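## Task

Secure the tube in the vise, then draw the red-handled pin out of it without the clamped tube shifting. Done when the entire pin rests flat on the tray floor, lower than the tray rim, and the tube remains clamped in its original spot. The tray may be relocated only if it finishes upright on the table and away from both the tube and the vise's movable jaw. At the end nothing the robot touches, directly or via any loose item, may contact the tube or the movable jaw, and nothing may rely on the robot to stay in place: release and back the gripper away.

## Robot and tools

The robot is one arm with six revolute joints and a two-finger gripper. All commands are given in joint space; there is no Cartesian command.

Frame: the scene frame has its origin on the tabletop directly under the arm base, +z up, and +y to the left when facing along +x. The arm base may be slightly tilted. Results report end_effector_position (metres) and end_effector_quat_wxyz in this frame, plus linear (m/s) and angular (rad/s) velocities. The reported hand position can be somewhat off, more so at long reach. That position is the point midway between the finger pads, 3 to 4 cm short of the fingertips. The fingers point along the gripper's +x axis and close along its y axis.

Tool execute_actions takes "actions", a list holding zero or one item, and an optional boolean "pictures" (images come by default). An empty list just reports the current state. A move item is {"rows": [...], "steps": n}: rows is a list of 1 to 15 rows, steps is 1 to 15 (default 15), each step lasting 1/30 s. One row is consumed per step; if there are fewer rows than steps, the final row is reused. A wait item is {"steps": n} with n up to 300 and no rows; it returns after n steps counted from the previous result, including time spent composing the reply. A rejected call sends nothing.

Each row is one list of 7 plain numbers for the single arm: absolute target angles in radians for waist, shoulder, elbow, wrist pitch, wrist yaw, wrist roll, followed by the gripper opening. These are joint targets (a pose in joint space), not offsets. Ranges: waist -3.054 to 3.054, shoulder 0.000 to 3.142, elbow 0.000 to 2.356, wrist pitch -1.571 to 1.571, wrist yaw -1.571 to 1.571, wrist roll -3.142 to 3.142. A target more than 0.010 rad outside a range, and further out than the joint's last reported angle, gets the call refused. True limits may differ from the stated ones by up to 0.010 rad; a target beyond the true limit is clipped there, and the result then prints "joint sent to its limit" (possibly referring to an earlier, still running action). The absence of that line does not prove more travel exists.

The opening is a scalar from -1 to 1: +1 fully open (0.088 m pad gap), empty fingers touch near -0.80, and values below that add nothing. A full close needs at least about 0.5 s. grip_measured reports the actual opening on the same scale. To hold something, keep commanding a value well under grip_measured; a larger difference squeezes harder, up to roughly 34 N per pad. Readings may carry a constant bias of about 1 mm. Closing fast can overshoot the force and even pop the fingers open.

Motion limits: per step, each joint's sent target is capped at a fixed distance from its measured angle (0.211 rad for waist, shoulder and elbow; 0.213 wrist pitch; 0.267 wrist yaw; 0.228 wrist roll), and if the targets would move the gripper more than 70 mm from where it is, all targets are pulled back toward the measured angles. Distant targets therefore take several calls. Friction may leave a joint short of its target, especially at full reach, and tiny changes may not register, so read Joint positions after every move. Between calls the arm keeps heading to the last row sent until it nearly stops or a step is HELD; only a new action pushes it further.

Result lines: Joint positions and Joint velocities list the six joints in column order (rad, rad/s) then the finger gap (m, m/s). "joint command not followed" means the clearance check altered or blocked targets (mounting blocks and posts count as part of the arm). HELD flags steps on which all or part of your row was not sent. MOTOR HOT appears from 50 °C; at 95 °C an OVER-TEMPERATURE FAULT holds the arm until it cools, and if it does not cool within 30 to 60 s the arm and gripper lose power and go limp. Holding loads heats motors, also while idle, so avoid lingering with weight. A torque fault happens when contact torque hits a joint's load limit (N m: waist 17.4, shoulder 21.6, elbow 21.5, wrist pitch 5.67, wrist yaw 5.65, wrist roll 5.3, held weight included): the arm freezes for 10 s and the remainder of the call is dropped.

Tool zoom_image gives an enlarged view of part of a camera's latest picture: "camera" is cam_high, cam_low or cam_wrist (each 504x504), and "region" is [x0, y0, x1, y1] in pixels from the top-left, no larger than 504 by 504.

Tool finished_scene takes "scene" (the current scene number) and ends it irreversibly; its result reports success and gives the next task. Replying without any tool call ends the rest of the run.

Avoid: dropping objects, slipping grips, slamming or hard pushes, knocking anything off the table, shifting the clamped tube, leaving the gripper in contact with the tube or moving jaw, and finishing while the robot still supports anything. Loose objects may occasionally get a brief external push. Smooth, low-effort motion is preferred.

Each tool is called after ">>>" in YAML: its name, and indented under it one key for each argument.

## Session

>>> execute_actions:
  actions: []

Scene clock: 0.00 s of 6060.00 s.
end_effector_position=(+0.3500, +0.4108, +0.1533) grip_measured=+0.840 end_effector_quat_wxyz=(+0.723, -0.428, -0.076, +0.537) end_effector_velocity=(-0.005, +0.002, -0.001) end_effector_angular_velocity=(-0.007, +0.002, +0.026)
Joint positions: [ 0.381  1.611  0.863  1.178 -0.612 -0.297  0.08 ]
Joint velocities: [ 0.002 -0.002 -0.002  0.007 -0.022 -0.007 -0.   ]
Heat: hottest shoulder 27 °C (+0.0 °C/min).

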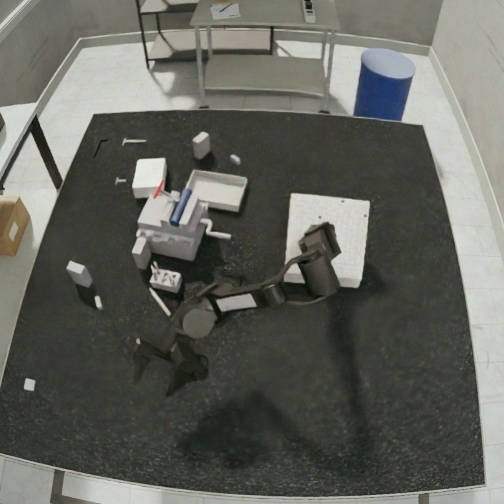

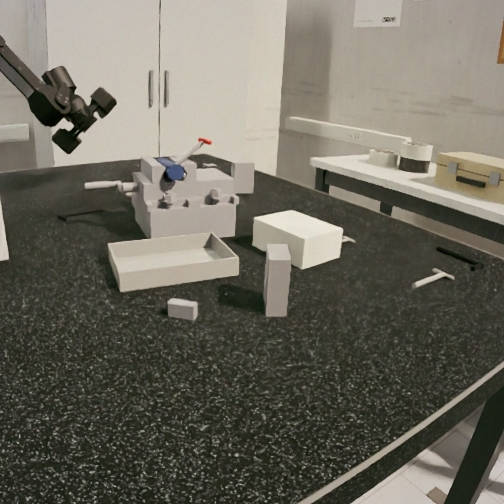

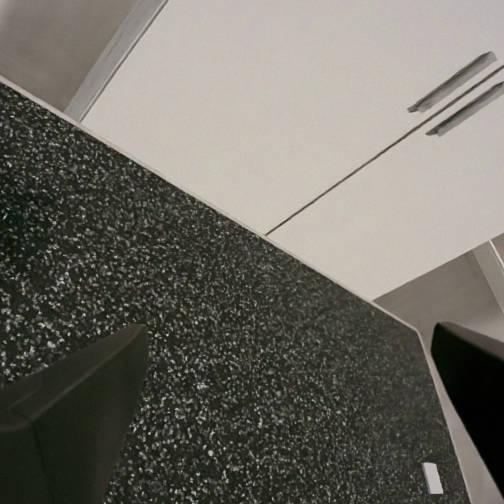

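>>> execute_actions:
  actions:
    - {"rows":[[0.2,1.0,0.8,-0.9,0,0.2,0.2]]}
  pictures: false

>>> execute_actions:
  actions:
    - {"steps":45}
  pictures: false

>>> execute_actions:
  actions:
    - {"rows":[[-0.055,1.14,0.72,-0.88,0,0.18,0.2],[-0.055,1.14,0.72,-0.88,0,0.18,0.2],[-0.055,1.14,0.72,-0.88,0,0.18,0.2],[-0.055,1.14,0.72,-0.88,0,0.18,0.2],[-0.055,1.14,0.72,-0.88,0,0.18,0.2],[-0.055,1.315,0.633,-0.618,0,0.18,0.2]]}

>>> zoom_image:
  camera: "cam_low"
  region: [80, 110, 240, 220]

Scene clock: 4.60 s of 6060.00 s.
end_effector_position=(+0.3496, +0.3425, +0.3148) grip_measured=+0.212 end_effector_quat_wxyz=(+0.942, -0.265, -0.035, +0.204) end_effector_velocity=(-0.111, -0.089, +0.029) end_effector_angular_velocity=(+0.065, +0.358, -0.652)
Joint positions: [ 0.207  1.061  0.816  0.53  -0.04   0.169  0.049]
Joint velocities: [-0.022 -0.745 -0.007 -1.385  0.271  0.212 -0.005]
Heat: hottest shoulder 27 °C (+0.0 °C/min).
Steps of this call (steps 1 to 123: nothing new was sent; steps 124 to 138: all 15 steps of this action). Readings (joint positions):
124: [0.376 1.595 0.858 1.147 -0.589 -0.270]
125: [0.357 1.572 0.848 1.107 -0.547 -0.234]
127: [0.304 1.513 0.833 1.034 -0.451 -0.157]
131: [0.228 1.346 0.819 0.850 -0.218 0.035]
138: the state above

Scene clock: 6.10 s of 6060.00 s.
end_effector_position=(+0.2254, +0.1416, +0.1642) grip_measured=+0.200 end_effector_quat_wxyz=(+0.780, -0.303, +0.533, -0.129) end_effector_velocity=(-0.002, -0.002, +0.000) end_effector_angular_velocity=(+0.001, +0.007, -0.004)
Joint positions: [ 0.204  1.009  0.806 -0.896 -0.006  0.194  0.049]
Joint velocities: [-0.007 -0.002 -0.002 -0.007 -0.007 -0.007  0.   ]
Heat: hottest shoulder 27 °C (+0.0 °C/min).
Steps of this call (steps 1 to 45: the robot went on to your last target). Readings (joint positions):
1: [0.206 1.041 0.816 0.483 -0.032 0.175]
2: [0.206 1.030 0.816 0.435 -0.026 0.179]
4: [0.205 1.022 0.815 0.337 -0.018 0.186]
8: [0.204 1.019 0.810 0.143 -0.010 0.191]
45: the state above

Scene clock: 6.60 s of 6060.00 s.
end_effector_position=(+0.2411, +0.0346, +0.1346) grip_measured=+0.200 end_effector_quat_wxyz=(+0.751, -0.236, +0.558, -0.264) end_effector_velocity=(+0.031, -0.012, -0.002) end_effector_angular_velocity=(+0.005, -0.085, +0.056)
Joint positions: [-0.047  1.297  0.647 -0.643 -0.001  0.186  0.049]
Joint velocities: [-0.042  0.071 -0.012  0.183 -0.007 -0.022 -0.   ]
Heat: hottest shoulder 27 °C (+0.0 °C/min).
Steps of this call (steps 1 to 15: all 15 steps of this action). Readings (joint positions):
1: [0.180 1.021 0.798 -0.893 -0.012 0.194]
2: [0.133 1.037 0.789 -0.887 -0.011 0.195]
4: [0.046 1.083 0.763 -0.886 -0.002 0.193]
8: [-0.022 1.205 0.697 -0.752 -0.001 0.188]
15: the state above

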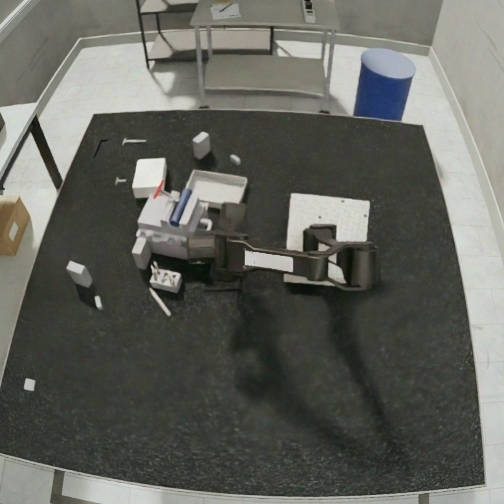

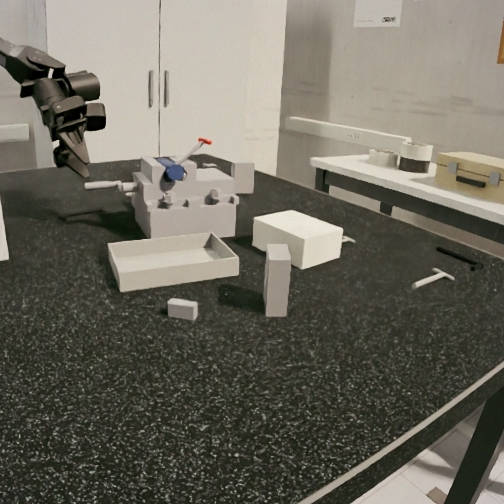

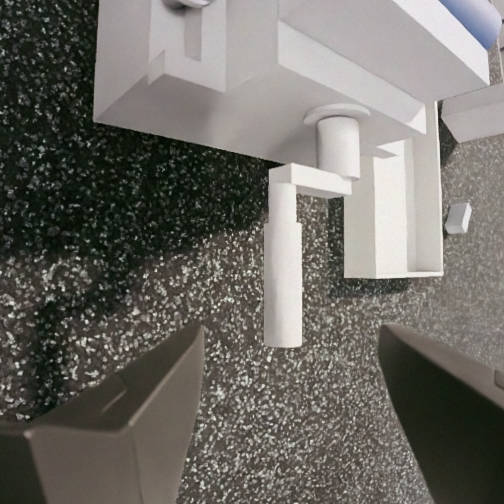

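Region (80, 110, 240, 220) of cam_low's 504x504 image, scaled by 3.150, with more detail than that image has; it fills the top 346 rows of this view, and the rest is white.

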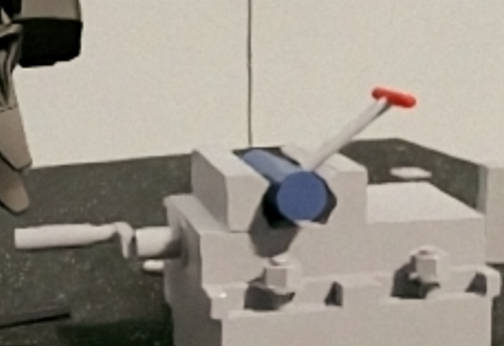

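>>> execute_actions:
  actions:
    - {"rows":[[-0.048,1.41,0.595,-0.48,0,0.18,0.2],[-0.048,1.41,0.595,-0.48,0,0.18,0.2],[-0.048,1.52,0.548,-0.33,0,0.18,0.2]]}
  pictures: false

>>> execute_actions:
  actions:
    - {"rows":[[-0.048,1.52,0.548,-0.33,0,0.18,-0.45],[-0.048,1.52,0.548,-0.33,0,0.18,-0.45],[-0.048,1.52,0.548,-0.33,0,0.18,-0.45],[-0.048,1.52,0.548,-0.33,0,0.18,-0.45],[-0.048,1.52,0.548,-0.33,0,0.18,-0.5],[-0.048,1.52,0.548,-0.33,0,0.18,-0.5],[-0.048,1.52,0.548,-0.33,0,0.18,-0.75],[-0.048,1.52,0.548,-0.33,0,0.18,-0.75],[-0.048,1.52,0.548,-0.33,0,0.18,-0.75],[-0.048,1.52,0.548,-0.33,0,0.18,-0.75],[-0.086,1.482,0.567,-0.385,0,0.14,-0.75],[-0.086,1.482,0.567,-0.385,0,0.14,-0.75],[-0.135,1.47,0.572,-0.403,0,0.09,-0.75]]}
  pictures: false

>>> execute_actions:
  actions:
    - {"rows":[[-0.187,1.474,0.564,-0.39,0,0.035,-0.8],[-0.187,1.474,0.564,-0.39,0,0.035,-0.8],[-0.232,1.497,0.548,-0.351,0,-0.01,-0.8],[-0.232,1.497,0.548,-0.351,0,-0.01,-0.8],[-0.263,1.536,0.525,-0.29,0,-0.045,-0.8],[-0.263,1.536,0.525,-0.29,0,-0.045,-0.8],[-0.275,1.585,0.5,-0.214,0,-0.06,-0.8],[-0.275,1.585,0.5,-0.214,0,-0.06,-0.8],[-0.266,1.642,0.475,-0.133,0,-0.05,-0.8],[-0.266,1.642,0.475,-0.133,0,-0.05,-0.8],[-0.238,1.694,0.455,-0.061,0,-0.02,-0.8],[-0.238,1.694,0.455,-0.061,0,-0.02,-0.8],[-0.193,1.733,0.445,-0.012,0,0.03,-0.8],[-0.193,1.733,0.445,-0.012,0,0.03,-0.8],[-0.14,1.751,0.444,0.007,0,0.085,-0.8]]}
  pictures: false

>>> execute_actions:
  actions:
    - {"steps":8}

Scene clock: 19.80 s of 6060.00 s.
end_effector_position=(+0.2541, -0.0032, +0.0948) grip_measured=+0.200 end_effector_quat_wxyz=(+0.751, -0.236, +0.557, -0.264) end_effector_velocity=(+0.001, -0.006, -0.010) end_effector_angular_velocity=(+0.019, +0.013, +0.002)
Joint positions: [-0.049  1.507  0.557 -0.341 -0.001  0.185  0.049]
Joint velocities: [-0.002  0.046 -0.012  0.051 -0.022 -0.007 -0.   ]
Heat: hottest shoulder 27 °C (+0.0 °C/min).
Steps of this call (steps 1 to 30: the robot went on to your last target; steps 31 to 381: nothing new was sent; steps 382 to 396: all 15 steps of this action). Readings (joint positions):
382: [-0.052 1.319 0.634 -0.599 -0.001 0.185]
383: [-0.052 1.335 0.629 -0.564 -0.001 0.185]
385: [-0.051 1.400 0.608 -0.470 -0.001 0.185]
389: [-0.050 1.487 0.564 -0.389 -0.001 0.185]
396: the state above

Scene clock: 20.30 s of 6060.00 s.
end_effector_position=(+0.2532, -0.0059, +0.1041) grip_measured=-0.545 end_effector_quat_wxyz=(+0.750, -0.236, +0.559, -0.263) end_effector_velocity=(-0.004, -0.030, +0.094) end_effector_angular_velocity=(-0.098, +0.018, +0.031)
Joint positions: [-0.09   1.488  0.566 -0.373 -0.015  0.142  0.012]
Joint velocities: [-0.344 -0.183  0.076 -0.256 -0.007 -0.388 -0.   ]
Heat: hottest shoulder 27 °C (+0.0 °C/min).
Steps of this call (steps 1 to 15: all 15 steps of this action). Readings (joint positions):
1: [-0.049 1.509 0.557 -0.339 -0.001 0.185]
2: [-0.049 1.510 0.557 -0.338 -0.001 0.185]
4: [-0.049 1.511 0.557 -0.336 -0.001 0.185]
8: [-0.049 1.512 0.556 -0.334 -0.001 0.185]
15: the state above

Scene clock: 20.80 s of 6060.00 s.
end_effector_position=(+0.2440, -0.0676, +0.0926) grip_measured=-0.544 end_effector_quat_wxyz=(+0.739, -0.260, +0.553, -0.284) end_effector_velocity=(-0.000, +0.003, -0.174) end_effector_angular_velocity=(+0.086, -0.001, -0.027)
Joint positions: [-0.22   1.681  0.463 -0.082  0.015  0.002  0.012]
Joint velocities: [ 0.53   0.579 -0.168  0.711  0.066  0.549 -0.   ]
Heat: hottest shoulder 27 °C (+0.0 °C/min).
Steps of this call (steps 1 to 15: all 15 steps of this action). Readings (joint positions):
1: [-0.105 1.483 0.567 -0.379 -0.019 0.126]
2: [-0.121 1.478 0.567 -0.384 -0.021 0.107]
4: [-0.159 1.474 0.567 -0.388 -0.023 0.064]
8: [-0.238 1.510 0.533 -0.310 0.011 -0.027]
15: the state above

Scene clock: 21.07 s of 6060.00 s.
end_effector_position=(+0.2444, -0.0611, +0.0721) grip_measured=-0.545 end_effector_quat_wxyz=(+0.744, -0.248, +0.556, -0.276) end_effector_velocity=(-0.000, +0.010, -0.015) end_effector_angular_velocity=(+0.030, -0.003, +0.038)
Joint positions: [-0.15   1.73   0.448 -0.019  0.006  0.079  0.012]
Joint velocities: [ 0.056  0.007 -0.032  0.066 -0.022  0.037 -0.   ]
Heat: hottest shoulder 27 °C (+0.0 °C/min).
Steps of this call (steps 1 to 8: the robot went on to your last target). Readings (joint positions):
1: [-0.203 1.698 0.459 -0.062 0.016 0.021]
2: [-0.187 1.711 0.456 -0.047 0.015 0.038]
4: [-0.166 1.724 0.452 -0.032 0.009 0.062]
8: the state above

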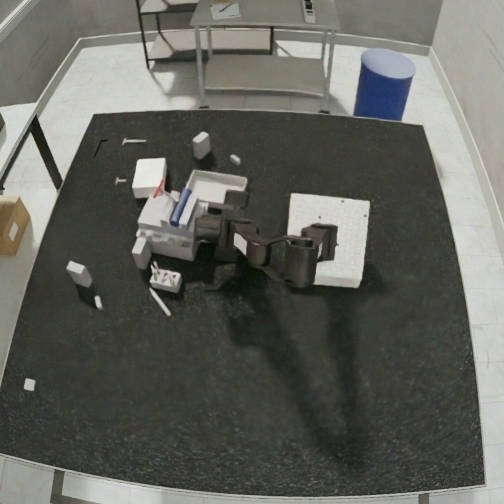

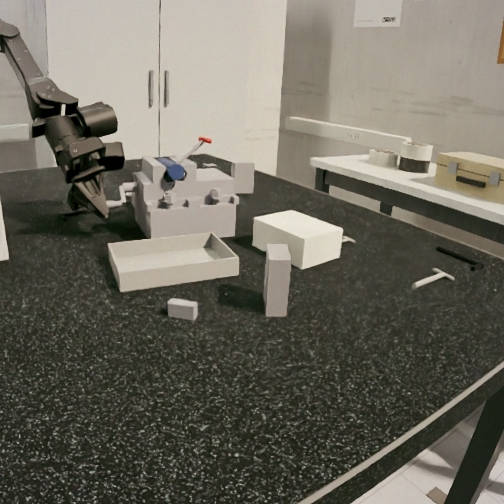

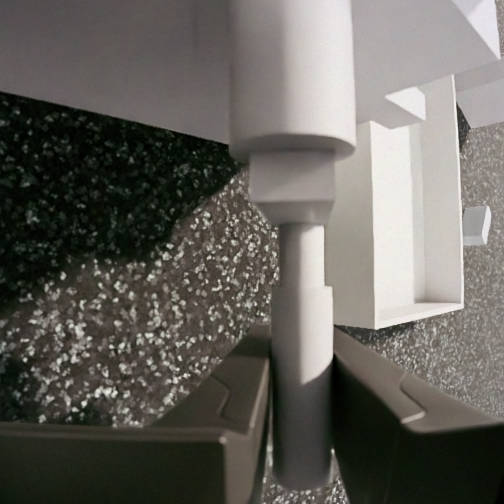

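>>> execute_actions:
  actions:
    - {"rows":[[-0.088,1.738,0.452,-0.014,0,0.14,-0.8],[-0.088,1.738,0.452,-0.014,0,0.14,-0.8],[-0.043,1.708,0.467,-0.059,0,0.19,-0.8],[-0.043,1.708,0.467,-0.059,0,0.19,-0.8],[-0.014,1.66,0.489,-0.13,0,0.22,-0.8],[-0.014,1.66,0.489,-0.13,0,0.22,-0.8],[-0.004,1.604,0.514,-0.21,0,0.23,-0.8],[-0.004,1.604,0.514,-0.21,0,0.23,-0.8],[-0.015,1.554,0.536,-0.282,0,0.22,-0.8],[-0.015,1.554,0.536,-0.282,0,0.22,-0.8],[-0.045,1.513,0.553,-0.338,0,0.18,-0.8],[-0.045,1.513,0.553,-0.338,0,0.18,-0.8],[-0.086,1.482,0.567,-0.385,0,0.14,-0.8],[-0.086,1.482,0.567,-0.385,0,0.14,-0.8],[-0.135,1.47,0.572,-0.403,0,0.09,-0.8]]}
  pictures: false

>>> execute_actions:
  actions:
    - {"steps":2}
  pictures: false

>>> execute_actions:
  actions:
    - {"rows":[[-0.187,1.474,0.564,-0.39,0,0.035,-0.8],[-0.187,1.474,0.564,-0.39,0,0.035,-0.8],[-0.232,1.497,0.548,-0.351,0,-0.01,-0.8],[-0.232,1.497,0.548,-0.351,0,-0.01,-0.8],[-0.263,1.536,0.525,-0.29,0,-0.045,-0.8],[-0.263,1.536,0.525,-0.29,0,-0.045,-0.8],[-0.275,1.585,0.5,-0.214,0,-0.06,-0.8],[-0.275,1.585,0.5,-0.214,0,-0.06,-0.8],[-0.266,1.642,0.475,-0.133,0,-0.05,-0.8],[-0.266,1.642,0.475,-0.133,0,-0.05,-0.8],[-0.238,1.694,0.455,-0.061,0,-0.02,-0.8],[-0.238,1.694,0.455,-0.061,0,-0.02,-0.8],[-0.193,1.733,0.445,-0.012,0,0.03,-0.8],[-0.193,1.733,0.445,-0.012,0,0.03,-0.8],[-0.14,1.751,0.444,0.007,0,0.085,-0.8]]}
  pictures: false

>>> execute_actions:
  actions:
    - {"steps":2}
  pictures: false

>>> execute_actions:
  actions:
    - {"rows":[[-0.088,1.738,0.452,-0.014,0,0.14,-0.8],[-0.088,1.738,0.452,-0.014,0,0.14,-0.8],[-0.043,1.708,0.467,-0.059,0,0.19,-0.8],[-0.043,1.708,0.467,-0.059,0,0.19,-0.8],[-0.014,1.66,0.489,-0.13,0,0.22,-0.8],[-0.014,1.66,0.489,-0.13,0,0.22,-0.8],[-0.004,1.604,0.514,-0.21,0,0.23,-0.8],[-0.004,1.604,0.514,-0.21,0,0.23,-0.8],[-0.015,1.554,0.536,-0.282,0,0.22,-0.8],[-0.015,1.554,0.536,-0.282,0,0.22,-0.8],[-0.045,1.513,0.553,-0.338,0,0.18,-0.8],[-0.045,1.513,0.553,-0.338,0,0.18,-0.8],[-0.086,1.482,0.567,-0.385,0,0.14,-0.8],[-0.086,1.482,0.567,-0.385,0,0.14,-0.8],[-0.135,1.47,0.572,-0.403,0,0.09,-0.8]]}
  pictures: false

>>> execute_actions:
  actions:
    - {"steps":6}

>>> zoom_image:
  camera: "cam_low"
  region: [120, 110, 240, 210]

Scene clock: 36.27 s of 6060.00 s.
end_effector_position=(+0.2536, -0.0044, +0.0884) grip_measured=-0.546 end_effector_quat_wxyz=(+0.751, -0.230, +0.564, -0.255) end_effector_velocity=(+0.002, +0.020, +0.165) end_effector_angular_velocity=(+0.012, +0.032, +0.123)
Joint positions: [-0.05   1.529  0.55  -0.317 -0.027  0.177  0.012]
Joint velocities: [-0.491 -0.54   0.188 -0.681 -0.168 -0.579 -0.001]
Heat: hottest wrist pitch 28 °C (+1.7 °C/min).
Steps of this call (steps 1 to 30: the robot went on to your last target; steps 31 to 441: nothing new was sent; steps 442 to 456: all 15 steps of this action). Readings (joint positions):
442: [-0.136 1.732 0.442 -0.007 0.004 0.090]
443: [-0.127 1.732 0.442 -0.006 0.004 0.100]
445: [-0.097 1.729 0.448 -0.017 0.008 0.131]
449: [-0.034 1.683 0.484 -0.107 -0.003 0.199]
456: the state above

Scene clock: 36.33 s of 6060.00 s.
end_effector_position=(+0.2533, -0.0048, +0.0980) grip_measured=-0.547 end_effector_quat_wxyz=(+0.750, -0.234, +0.564, -0.255) end_effector_velocity=(+0.001, -0.012, +0.123) end_effector_angular_velocity=(-0.097, -0.006, +0.083)
Joint positions: [-0.079  1.502  0.56  -0.354 -0.03   0.144  0.012]
Joint velocities: [-0.383 -0.325  0.11  -0.388 -0.022 -0.447 -0.   ]
Heat: hottest wrist pitch 28 °C (+1.7 °C/min).
Steps of this call (steps 1 to 2: the robot went on to your last target). Readings (joint positions):
1: [-0.066 1.514 0.556 -0.338 -0.030 0.159]
2: the state above

Scene clock: 36.83 s of 6060.00 s.
end_effector_position=(+0.2443, -0.0681, +0.0931) grip_measured=-0.547 end_effector_quat_wxyz=(+0.739, -0.261, +0.553, -0.284) end_effector_velocity=(-0.008, -0.005, -0.172) end_effector_angular_velocity=(+0.044, +0.022, -0.051)
Joint positions: [-0.221  1.682  0.464 -0.081  0.018  0.     0.012]
Joint velocities: [ 0.525  0.589 -0.173  0.696  0.11   0.535 -0.   ]
Heat: hottest wrist pitch 28 °C (+1.6 °C/min).
Steps of this call (steps 1 to 15: all 15 steps of this action). Readings (joint positions):
1: [-0.094 1.493 0.562 -0.364 -0.033 0.127]
2: [-0.111 1.485 0.563 -0.372 -0.035 0.108]
4: [-0.148 1.476 0.563 -0.381 -0.038 0.065]
8: [-0.233 1.502 0.532 -0.312 0.009 -0.027]
15: the state above

Scene clock: 36.90 s of 6060.00 s.
end_effector_position=(+0.2445, -0.0665, +0.0830) grip_measured=-0.547 end_effector_quat_wxyz=(+0.740, -0.257, +0.554, -0.282) end_effector_velocity=(-0.009, +0.030, -0.129) end_effector_angular_velocity=(+0.173, +0.023, -0.036)
Joint positions: [-0.188  1.712  0.456 -0.045  0.018  0.036  0.012]
Joint velocities: [ 0.413  0.335 -0.09   0.359 -0.051  0.447 -0.001]
Heat: hottest wrist pitch 28 °C (+1.6 °C/min).
Steps of this call (steps 1 to 2: the robot went on to your last target). Readings (joint positions):
1: [-0.203 1.699 0.459 -0.060 0.019 0.019]
2: the state above

Scene clock: 37.40 s of 6060.00 s.
end_effector_position=(+0.2538, -0.0046, +0.0888) grip_measured=-0.549 end_effector_quat_wxyz=(+0.751, -0.231, +0.564, -0.255) end_effector_velocity=(-0.000, +0.017, +0.163) end_effector_angular_velocity=(+0.018, +0.024, +0.091)
Joint positions: [-0.051  1.529  0.551 -0.317 -0.026  0.176  0.012]
Joint velocities: [-0.491 -0.525  0.188 -0.681 -0.168 -0.549 -0.   ]
Heat: hottest wrist pitch 28 °C (+1.6 °C/min).
Steps of this call (steps 1 to 15: all 15 steps of this action). Readings (joint positions):
1: [-0.172 1.719 0.455 -0.036 0.019 0.053]
2: [-0.155 1.727 0.455 -0.030 0.019 0.071]
4: [-0.114 1.731 0.456 -0.027 0.019 0.114]
8: [-0.037 1.687 0.489 -0.112 -0.009 0.200]
15: the state above

Scene clock: 37.60 s of 6060.00 s.
end_effector_position=(+0.2533, -0.0081, +0.1081) grip_measured=-0.549 end_effector_quat_wxyz=(+0.749, -0.241, +0.561, -0.259) end_effector_velocity=(-0.003, -0.019, +0.041) end_effector_angular_velocity=(-0.105, +0.007, +0.006)
Joint positions: [-0.111  1.483  0.568 -0.379 -0.021  0.108  0.012]
Joint velocities: [-0.125 -0.066  0.027 -0.095  0.066 -0.154 -0.   ]
Heat: hottest wrist pitch 28 °C (+1.6 °C/min).
Steps of this call (steps 1 to 6: the robot went on to your last target). Readings (joint positions):
1: [-0.067 1.514 0.556 -0.338 -0.028 0.158]
2: [-0.081 1.502 0.560 -0.353 -0.028 0.143]
4: [-0.100 1.489 0.565 -0.370 -0.025 0.121]
6: the state above

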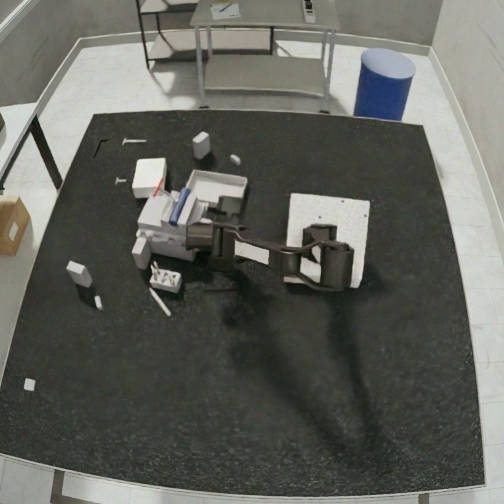

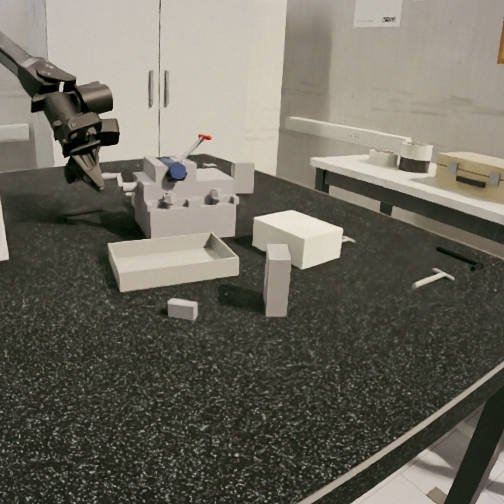

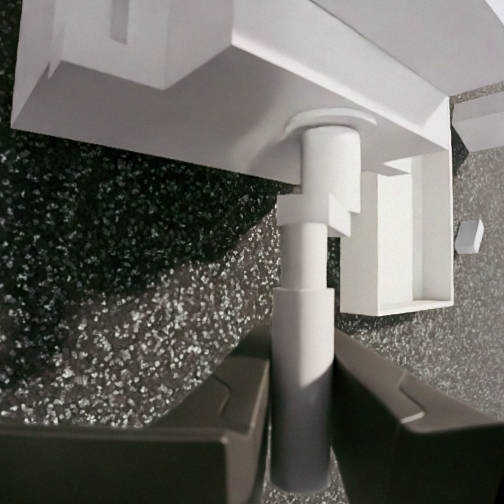

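Region (120, 110, 240, 210) of cam_low's 504x504 image, scaled by 4.200, with more detail than that image has.

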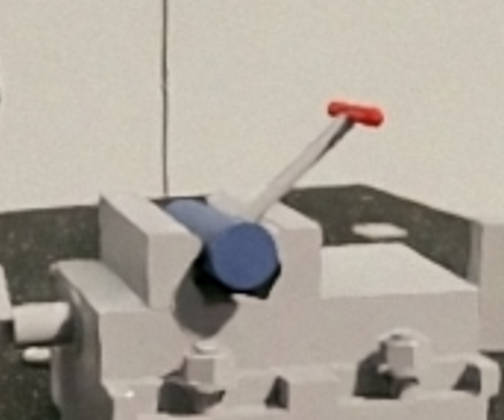

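>>> execute_actions:
  actions:
    - {"rows":[[-0.125,1.475,0.572,-0.4,0,0.09,0.2],[-0.125,1.475,0.572,-0.4,0,0.09,0.2],[-0.125,1.475,0.572,-0.4,0,0.09,0.2],[-0.125,1.475,0.572,-0.4,0,0.09,0.2],[-0.125,1.475,0.572,-0.4,0,0.09,0.2],[-0.135,1.3,0.64,-0.64,0,0.09,0.2],[-0.135,1.3,0.64,-0.64,0,0.09,0.2],[-0.135,1.3,0.64,-0.64,0,0.09,0.2],[-0.135,1.15,0.8,-0.95,0,0.09,0.2]]}
  pictures: false

>>> execute_actions:
  actions:
    - {"rows":[[-0.25,1.6,1.4,-1.27,0,1.5,0.2]]}
  pictures: false

>>> execute_actions:
  actions:
    - {"rows":[[-0.3,2.28,1.993,-1.272,0,1.5,0.2]]}
  pictures: false

>>> execute_actions:
  actions:
    - {"steps":15}

Scene clock: 47.97 s of 6060.00 s.
end_effector_position=(+0.2445, +0.0545, +0.1837) grip_measured=+0.181 end_effector_quat_wxyz=(+0.763, -0.253, +0.537, -0.258) end_effector_velocity=(-0.163, +0.088, +0.085) end_effector_angular_velocity=(+0.021, +0.313, -0.297)
Joint positions: [-0.131  1.189  0.767 -0.815 -0.006  0.09   0.048]
Joint velocities: [-0.007 -0.466  0.31  -1.209 -0.007 -0.007  0.007]
Heat: hottest shoulder 27 °C (+0.0 °C/min).
Steps of this call (steps 1 to 30: the robot went on to your last target; steps 31 to 296: nothing new was sent; steps 297 to 311: all 15 steps of this action). Readings (joint positions):
297: [-0.127 1.477 0.572 -0.389 -0.011 0.090]
298: [-0.127 1.477 0.572 -0.394 -0.009 0.090]
300: [-0.127 1.477 0.572 -0.402 -0.006 0.090]
304: [-0.128 1.395 0.594 -0.529 -0.006 0.090]
311: the state above

Scene clock: 48.47 s of 6060.00 s.
end_effector_position=(+0.2961, +0.0669, +0.2478) grip_measured=+0.199 end_effector_quat_wxyz=(+0.722, +0.079, +0.438, -0.530) end_effector_velocity=(+0.057, +0.068, +0.086) end_effector_angular_velocity=(+0.068, -1.247, -0.923)
Joint positions: [-0.243  1.576  1.348 -1.25  -0.004  0.839  0.049]
Joint velocities: [-0.017  0.002  0.422 -0.168 -0.022  1.516 -0.   ]
Heat: hottest shoulder 27 °C (+0.0 °C/min).
Steps of this call (steps 1 to 15: all 15 steps of this action). Readings (joint positions):
1: [-0.143 1.209 0.801 -0.884 -0.007 0.131]
2: [-0.167 1.249 0.845 -0.929 -0.007 0.184]
4: [-0.206 1.352 0.938 -1.012 -0.004 0.285]
8: [-0.234 1.516 1.113 -1.176 -0.004 0.487]
15: the state above

Scene clock: 48.97 s of 6060.00 s.
end_effector_position=(+0.4310, -0.0077, +0.2316) grip_measured=+0.200 end_effector_quat_wxyz=(+0.641, +0.305, +0.249, -0.659) end_effector_velocity=(+0.041, -0.194, -0.185) end_effector_angular_velocity=(+0.122, +0.142, -0.647)
Joint positions: [-0.293  2.195  1.937 -1.267 -0.004  1.452  0.049]
Joint velocities: [-0.007  0.828  0.3   -0.037 -0.007  0.359  0.   ]
Heat: hottest waist 27 °C (+0.0 °C/min).
Steps of this call (steps 1 to 15: all 15 steps of this action). Readings (joint positions):
1: [-0.247 1.600 1.384 -1.276 -0.004 0.889]
2: [-0.257 1.635 1.430 -1.278 -0.004 0.940]
4: [-0.275 1.727 1.528 -1.262 -0.004 1.041]
8: [-0.292 1.916 1.709 -1.267 -0.004 1.242]
15: the state above

Scene clock: 49.47 s of 6060.00 s.
end_effector_position=(+0.4381, -0.0232, +0.2178) grip_measured=+0.200 end_effector_quat_wxyz=(+0.623, +0.315, +0.242, -0.674) end_effector_velocity=(-0.002, +0.002, -0.001) end_effector_angular_velocity=(+0.023, -0.005, -0.009)
Joint positions: [-0.294  2.27   1.981 -1.27  -0.004  1.493  0.049]
Joint velocities: [-0.002 -0.002 -0.002 -0.007 -0.022  0.007 -0.   ]
Heat: hottest waist 27 °C (+0.0 °C/min).
Steps of this call (steps 1 to 15: the robot went on to your last target). Readings (joint positions):
1: [-0.293 2.219 1.945 -1.268 -0.004 1.462]
2: [-0.293 2.238 1.950 -1.269 -0.004 1.470]
4: [-0.293 2.261 1.958 -1.270 -0.004 1.480]
8: [-0.294 2.270 1.973 -1.270 -0.004 1.489]
15: the state above

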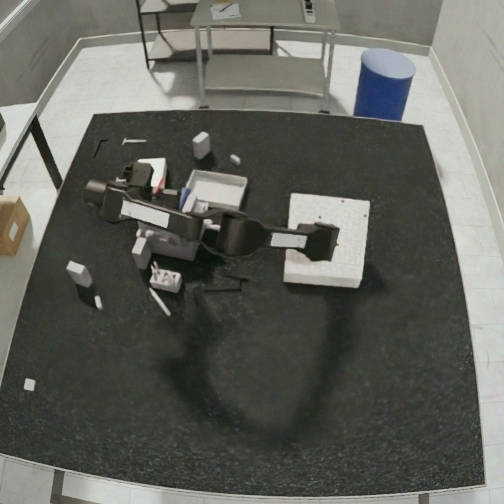

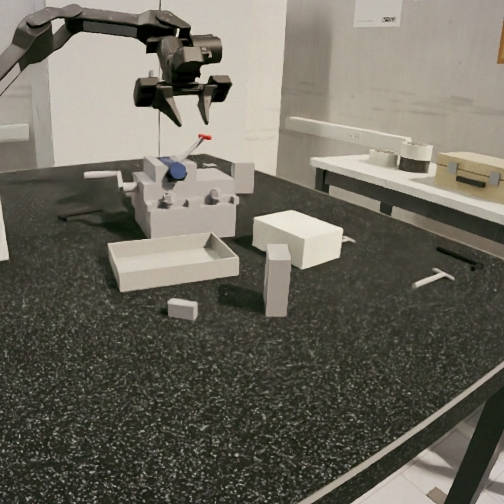

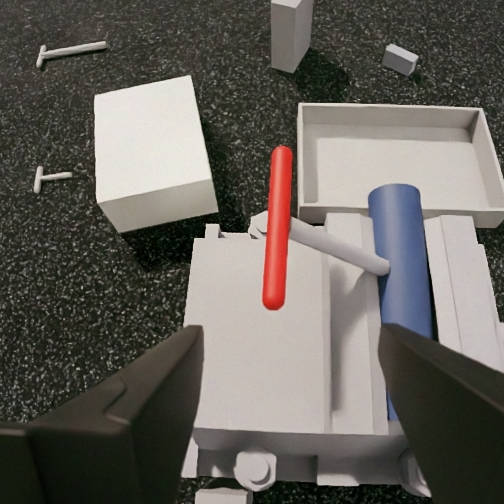

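>>> execute_actions:
  actions:
    - {"rows":[[-0.31,2.3,1.9,-1.18,0,1.49,0],[-0.31,2.3,1.9,-1.18,0,1.49,0],[-0.31,2.3,1.9,-1.18,0,1.49,0],[-0.31,2.32,1.835,-1.09,0,1.49,-0.2]]}

Scene clock: 53.90 s of 6060.00 s.
end_effector_position=(+0.4357, -0.0637, +0.1821) grip_measured=-0.187 end_effector_quat_wxyz=(+0.617, +0.317, +0.240, -0.679) end_effector_velocity=(+0.011, +0.000, +0.000) end_effector_angular_velocity=(+0.025, -0.043, +0.039)
Joint positions: [-0.304  2.318  1.847 -1.1   -0.004  1.494  0.03 ]
Joint velocities: [-0.007 -0.002 -0.002  0.051 -0.037 -0.007 -0.005]
Heat: hottest waist 29 °C (+2.2 °C/min).
Steps of this call (steps 1 to 15: the robot went on to your last target; steps 16 to 118: nothing new was sent; steps 119 to 133: all 15 steps of this action). Readings (joint positions):
119: [-0.294 2.272 1.973 -1.258 -0.004 1.494]
120: [-0.295 2.272 1.963 -1.239 -0.004 1.494]
122: [-0.298 2.277 1.933 -1.197 -0.004 1.494]
126: [-0.304 2.303 1.872 -1.130 -0.004 1.494]
133: the state above

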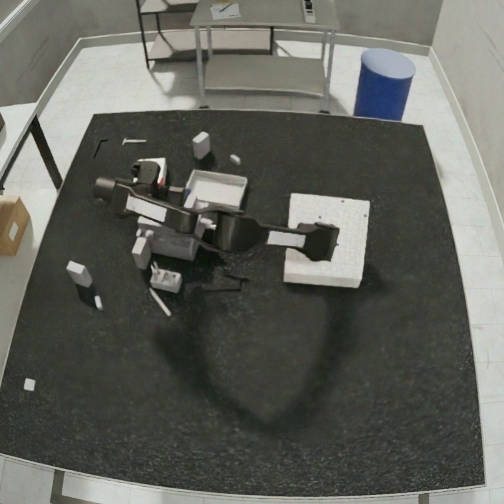

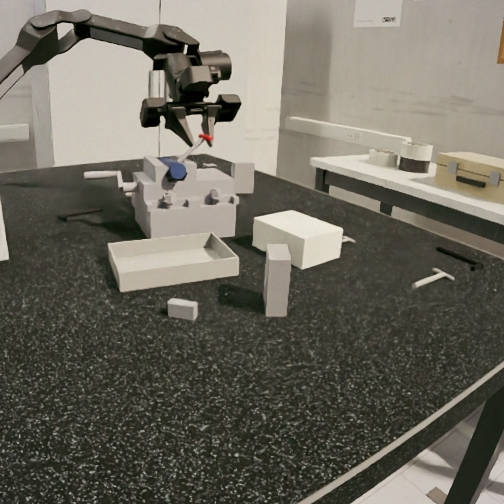

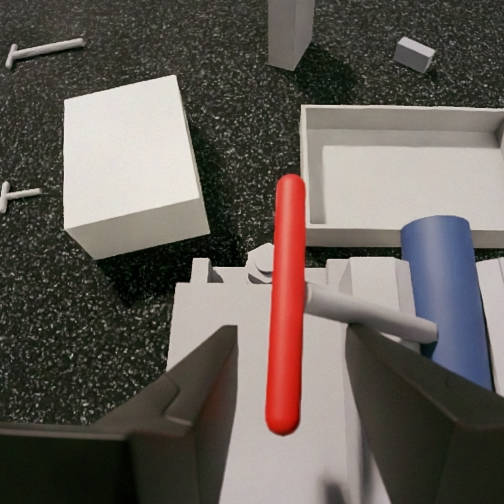

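>>> execute_actions:
  actions:
    - {"rows":[[-0.31,2.29,1.8,-1.085,0,1.49,-0.2],[-0.31,2.29,1.8,-1.085,0,1.49,-0.2],[-0.315,2.255,1.76,-1.075,0,1.48,-0.2],[-0.315,2.255,1.76,-1.075,0,1.48,-0.2],[-0.325,2.22,1.715,-1.065,0,1.47,-0.2],[-0.325,2.22,1.715,-1.065,0,1.47,-0.2],[-0.335,2.18,1.67,-1.055,0,1.46,-0.2],[-0.335,2.18,1.67,-1.055,0,1.46,-0.2],[-0.343,2.14,1.62,-1.045,0,1.455,-0.2],[-0.343,2.14,1.62,-1.045,0,1.455,-0.2],[-0.35,2.105,1.574,-1.032,0,1.45,-0.2]]}
  pictures: false

>>> execute_actions:
  actions:
    - {"steps":12}

>>> zoom_image:
  camera: "cam_low"
  region: [120, 110, 240, 210]

Scene clock: 60.13 s of 6060.00 s.
end_effector_position=(+0.3926, -0.0569, +0.1991) grip_measured=-0.200 end_effector_quat_wxyz=(+0.617, +0.318, +0.238, -0.680) end_effector_velocity=(-0.047, -0.006, +0.012) end_effector_angular_velocity=(-0.009, -0.007, +0.000)
Joint positions: [-0.343  2.139  1.612 -1.044 -0.003  1.46   0.029]
Joint velocities: [-0.056 -0.168 -0.256  0.095  0.007 -0.051 -0.   ]
Heat: hottest waist 31 °C (+4.1 °C/min).
Steps of this call (steps 1 to 15: the robot went on to your last target; steps 16 to 172: nothing new was sent; steps 173 to 187: all 15 steps of this action). Readings (joint positions):
173: [-0.304 2.318 1.839 -1.091 -0.004 1.494]
174: [-0.304 2.315 1.834 -1.088 -0.004 1.494]
176: [-0.305 2.301 1.809 -1.081 -0.004 1.492]
180: [-0.315 2.245 1.742 -1.057 -0.004 1.477]
187: the state above

Scene clock: 60.53 s of 6060.00 s.
end_effector_position=(+0.3879, -0.0561, +0.1994) grip_measured=-0.200 end_effector_quat_wxyz=(+0.617, +0.317, +0.239, -0.679) end_effector_velocity=(-0.004, +0.002, -0.002) end_effector_angular_velocity=(+0.026, +0.027, +0.020)
Joint positions: [-0.345  2.12   1.585 -1.035 -0.003  1.456  0.029]
Joint velocities: [-0.002 -0.007 -0.012 -0.007 -0.022 -0.037 -0.   ]
Heat: hottest waist 31 °C (+4.0 °C/min).
Steps of this call (steps 1 to 12: the robot went on to your last target). Readings (joint positions):
1: [-0.345 2.135 1.605 -1.041 -0.003 1.459]
2: [-0.345 2.131 1.601 -1.039 -0.003 1.458]
4: [-0.345 2.127 1.593 -1.038 -0.003 1.457]
8: [-0.345 2.122 1.587 -1.036 -0.003 1.456]
12: the state above

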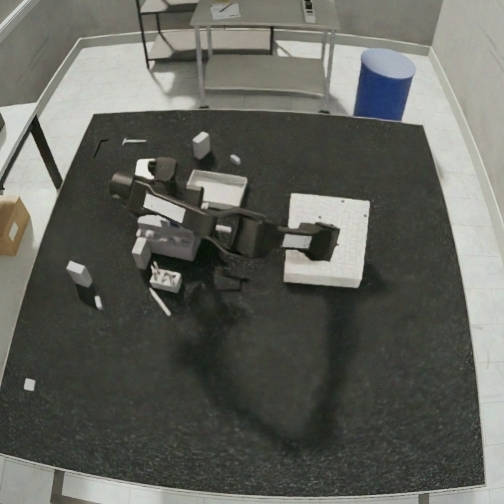

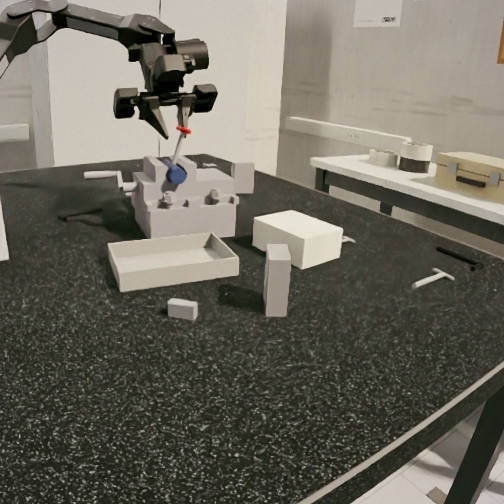

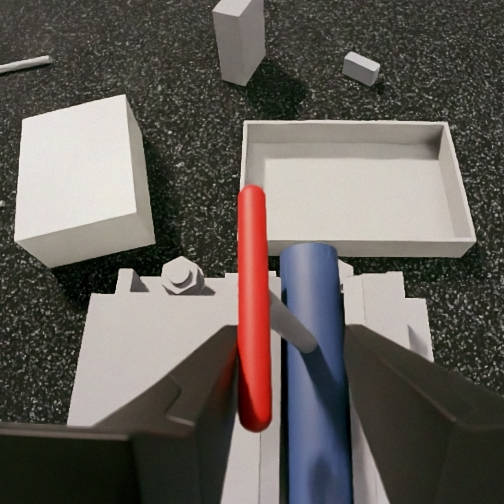

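Region (120, 110, 240, 210) of cam_low's 504x504 image, scaled by 4.200, with more detail than that image has.

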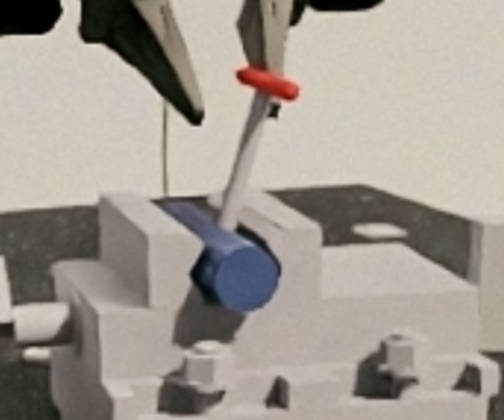

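Seated. Open slowly and lift off.

>>> execute_actions:
  actions:
    - {"rows":[[-0.35,2.115,1.58,-1.032,0,1.45,-0.1],[-0.35,2.115,1.58,-1.032,0,1.45,0],[-0.35,2.115,1.58,-1.032,0,1.45,0.1],[-0.35,2.115,1.58,-1.032,0,1.45,0.2],[-0.35,2.115,1.58,-1.032,0,1.45,0.3],[-0.35,2.115,1.58,-1.032,0,1.45,0.4],[-0.35,2.115,1.58,-1.032,0,1.45,0.5],[-0.35,2.08,1.64,-1.12,0,1.45,0.5],[-0.35,2.08,1.64,-1.12,0,1.45,0.5],[-0.35,2.04,1.7,-1.22,0,1.45,0.5]]}
  pictures: false

>>> execute_actions:
  actions:
    - {"steps":8}

>>> zoom_image:
  camera: "cam_low"
  region: [120, 110, 240, 210]

Scene clock: 66.10 s of 6060.00 s.
end_effector_position=(+0.3835, -0.0252, +0.2296) grip_measured=+0.466 end_effector_quat_wxyz=(+0.616, +0.317, +0.240, -0.680) end_effector_velocity=(+0.018, +0.117, +0.127) end_effector_angular_velocity=(-0.060, -0.193, +0.174)
Joint positions: [-0.345  2.062  1.671 -1.183 -0.003  1.455  0.062]
Joint velocities: [-0.002 -0.291  0.261 -0.286 -0.007  0.007  0.013]
Heat: hottest waist 32 °C (+5.1 °C/min).
Steps of this call (steps 1 to 30: the robot went on to your last target; steps 31 to 152: nothing new was sent; steps 153 to 167: all 15 steps of this action). Readings (joint positions):
153: [-0.345 2.119 1.583 -1.035 -0.003 1.455]
154: [-0.345 2.119 1.583 -1.035 -0.003 1.455]
156: [-0.345 2.119 1.583 -1.035 -0.003 1.455]
160: [-0.345 2.118 1.588 -1.045 -0.003 1.455]
167: the state above

Scene clock: 66.37 s of 6060.00 s.
end_effector_position=(+0.3818, -0.0177, +0.2366) grip_measured=+0.496 end_effector_quat_wxyz=(+0.617, +0.317, +0.239, -0.680) end_effector_velocity=(+0.002, +0.001, +0.001) end_effector_angular_velocity=(+0.018, -0.013, +0.011)
Joint positions: [-0.345  2.046  1.687 -1.213 -0.003  1.455  0.063]
Joint velocities: [-0.007 -0.002  0.002  0.007 -0.022 -0.007  0.001]
Heat: hottest waist 32 °C (+5.1 °C/min).
Steps of this call (steps 1 to 8: the robot went on to your last target). Readings (joint positions):
1: [-0.345 2.054 1.678 -1.191 -0.003 1.455]
2: [-0.345 2.049 1.683 -1.197 -0.003 1.455]
4: [-0.345 2.046 1.687 -1.205 -0.003 1.455]
8: the state above

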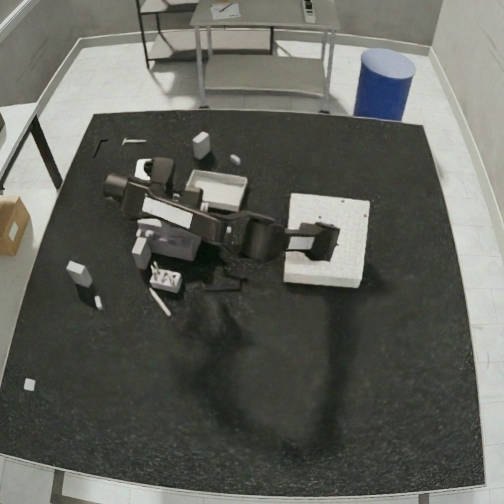

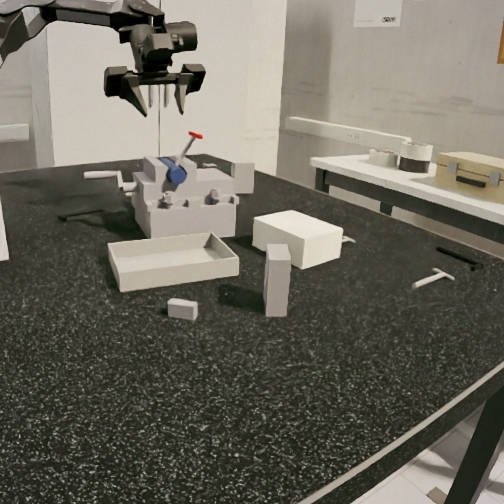

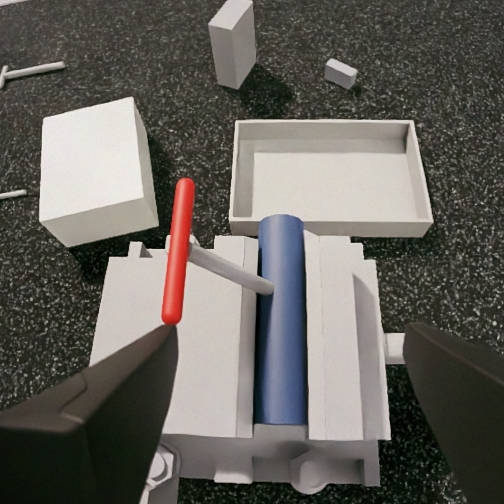

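Region (120, 110, 240, 210) of cam_low's 504x504 image, scaled by 4.200, with more detail than that image has.

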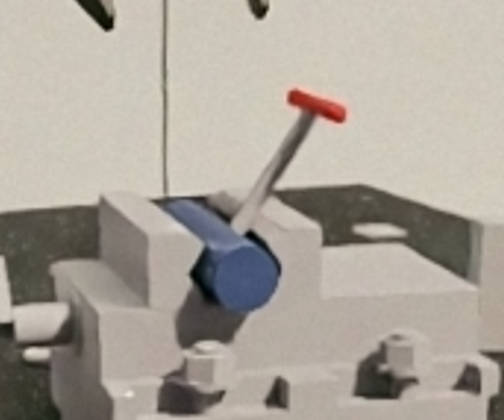

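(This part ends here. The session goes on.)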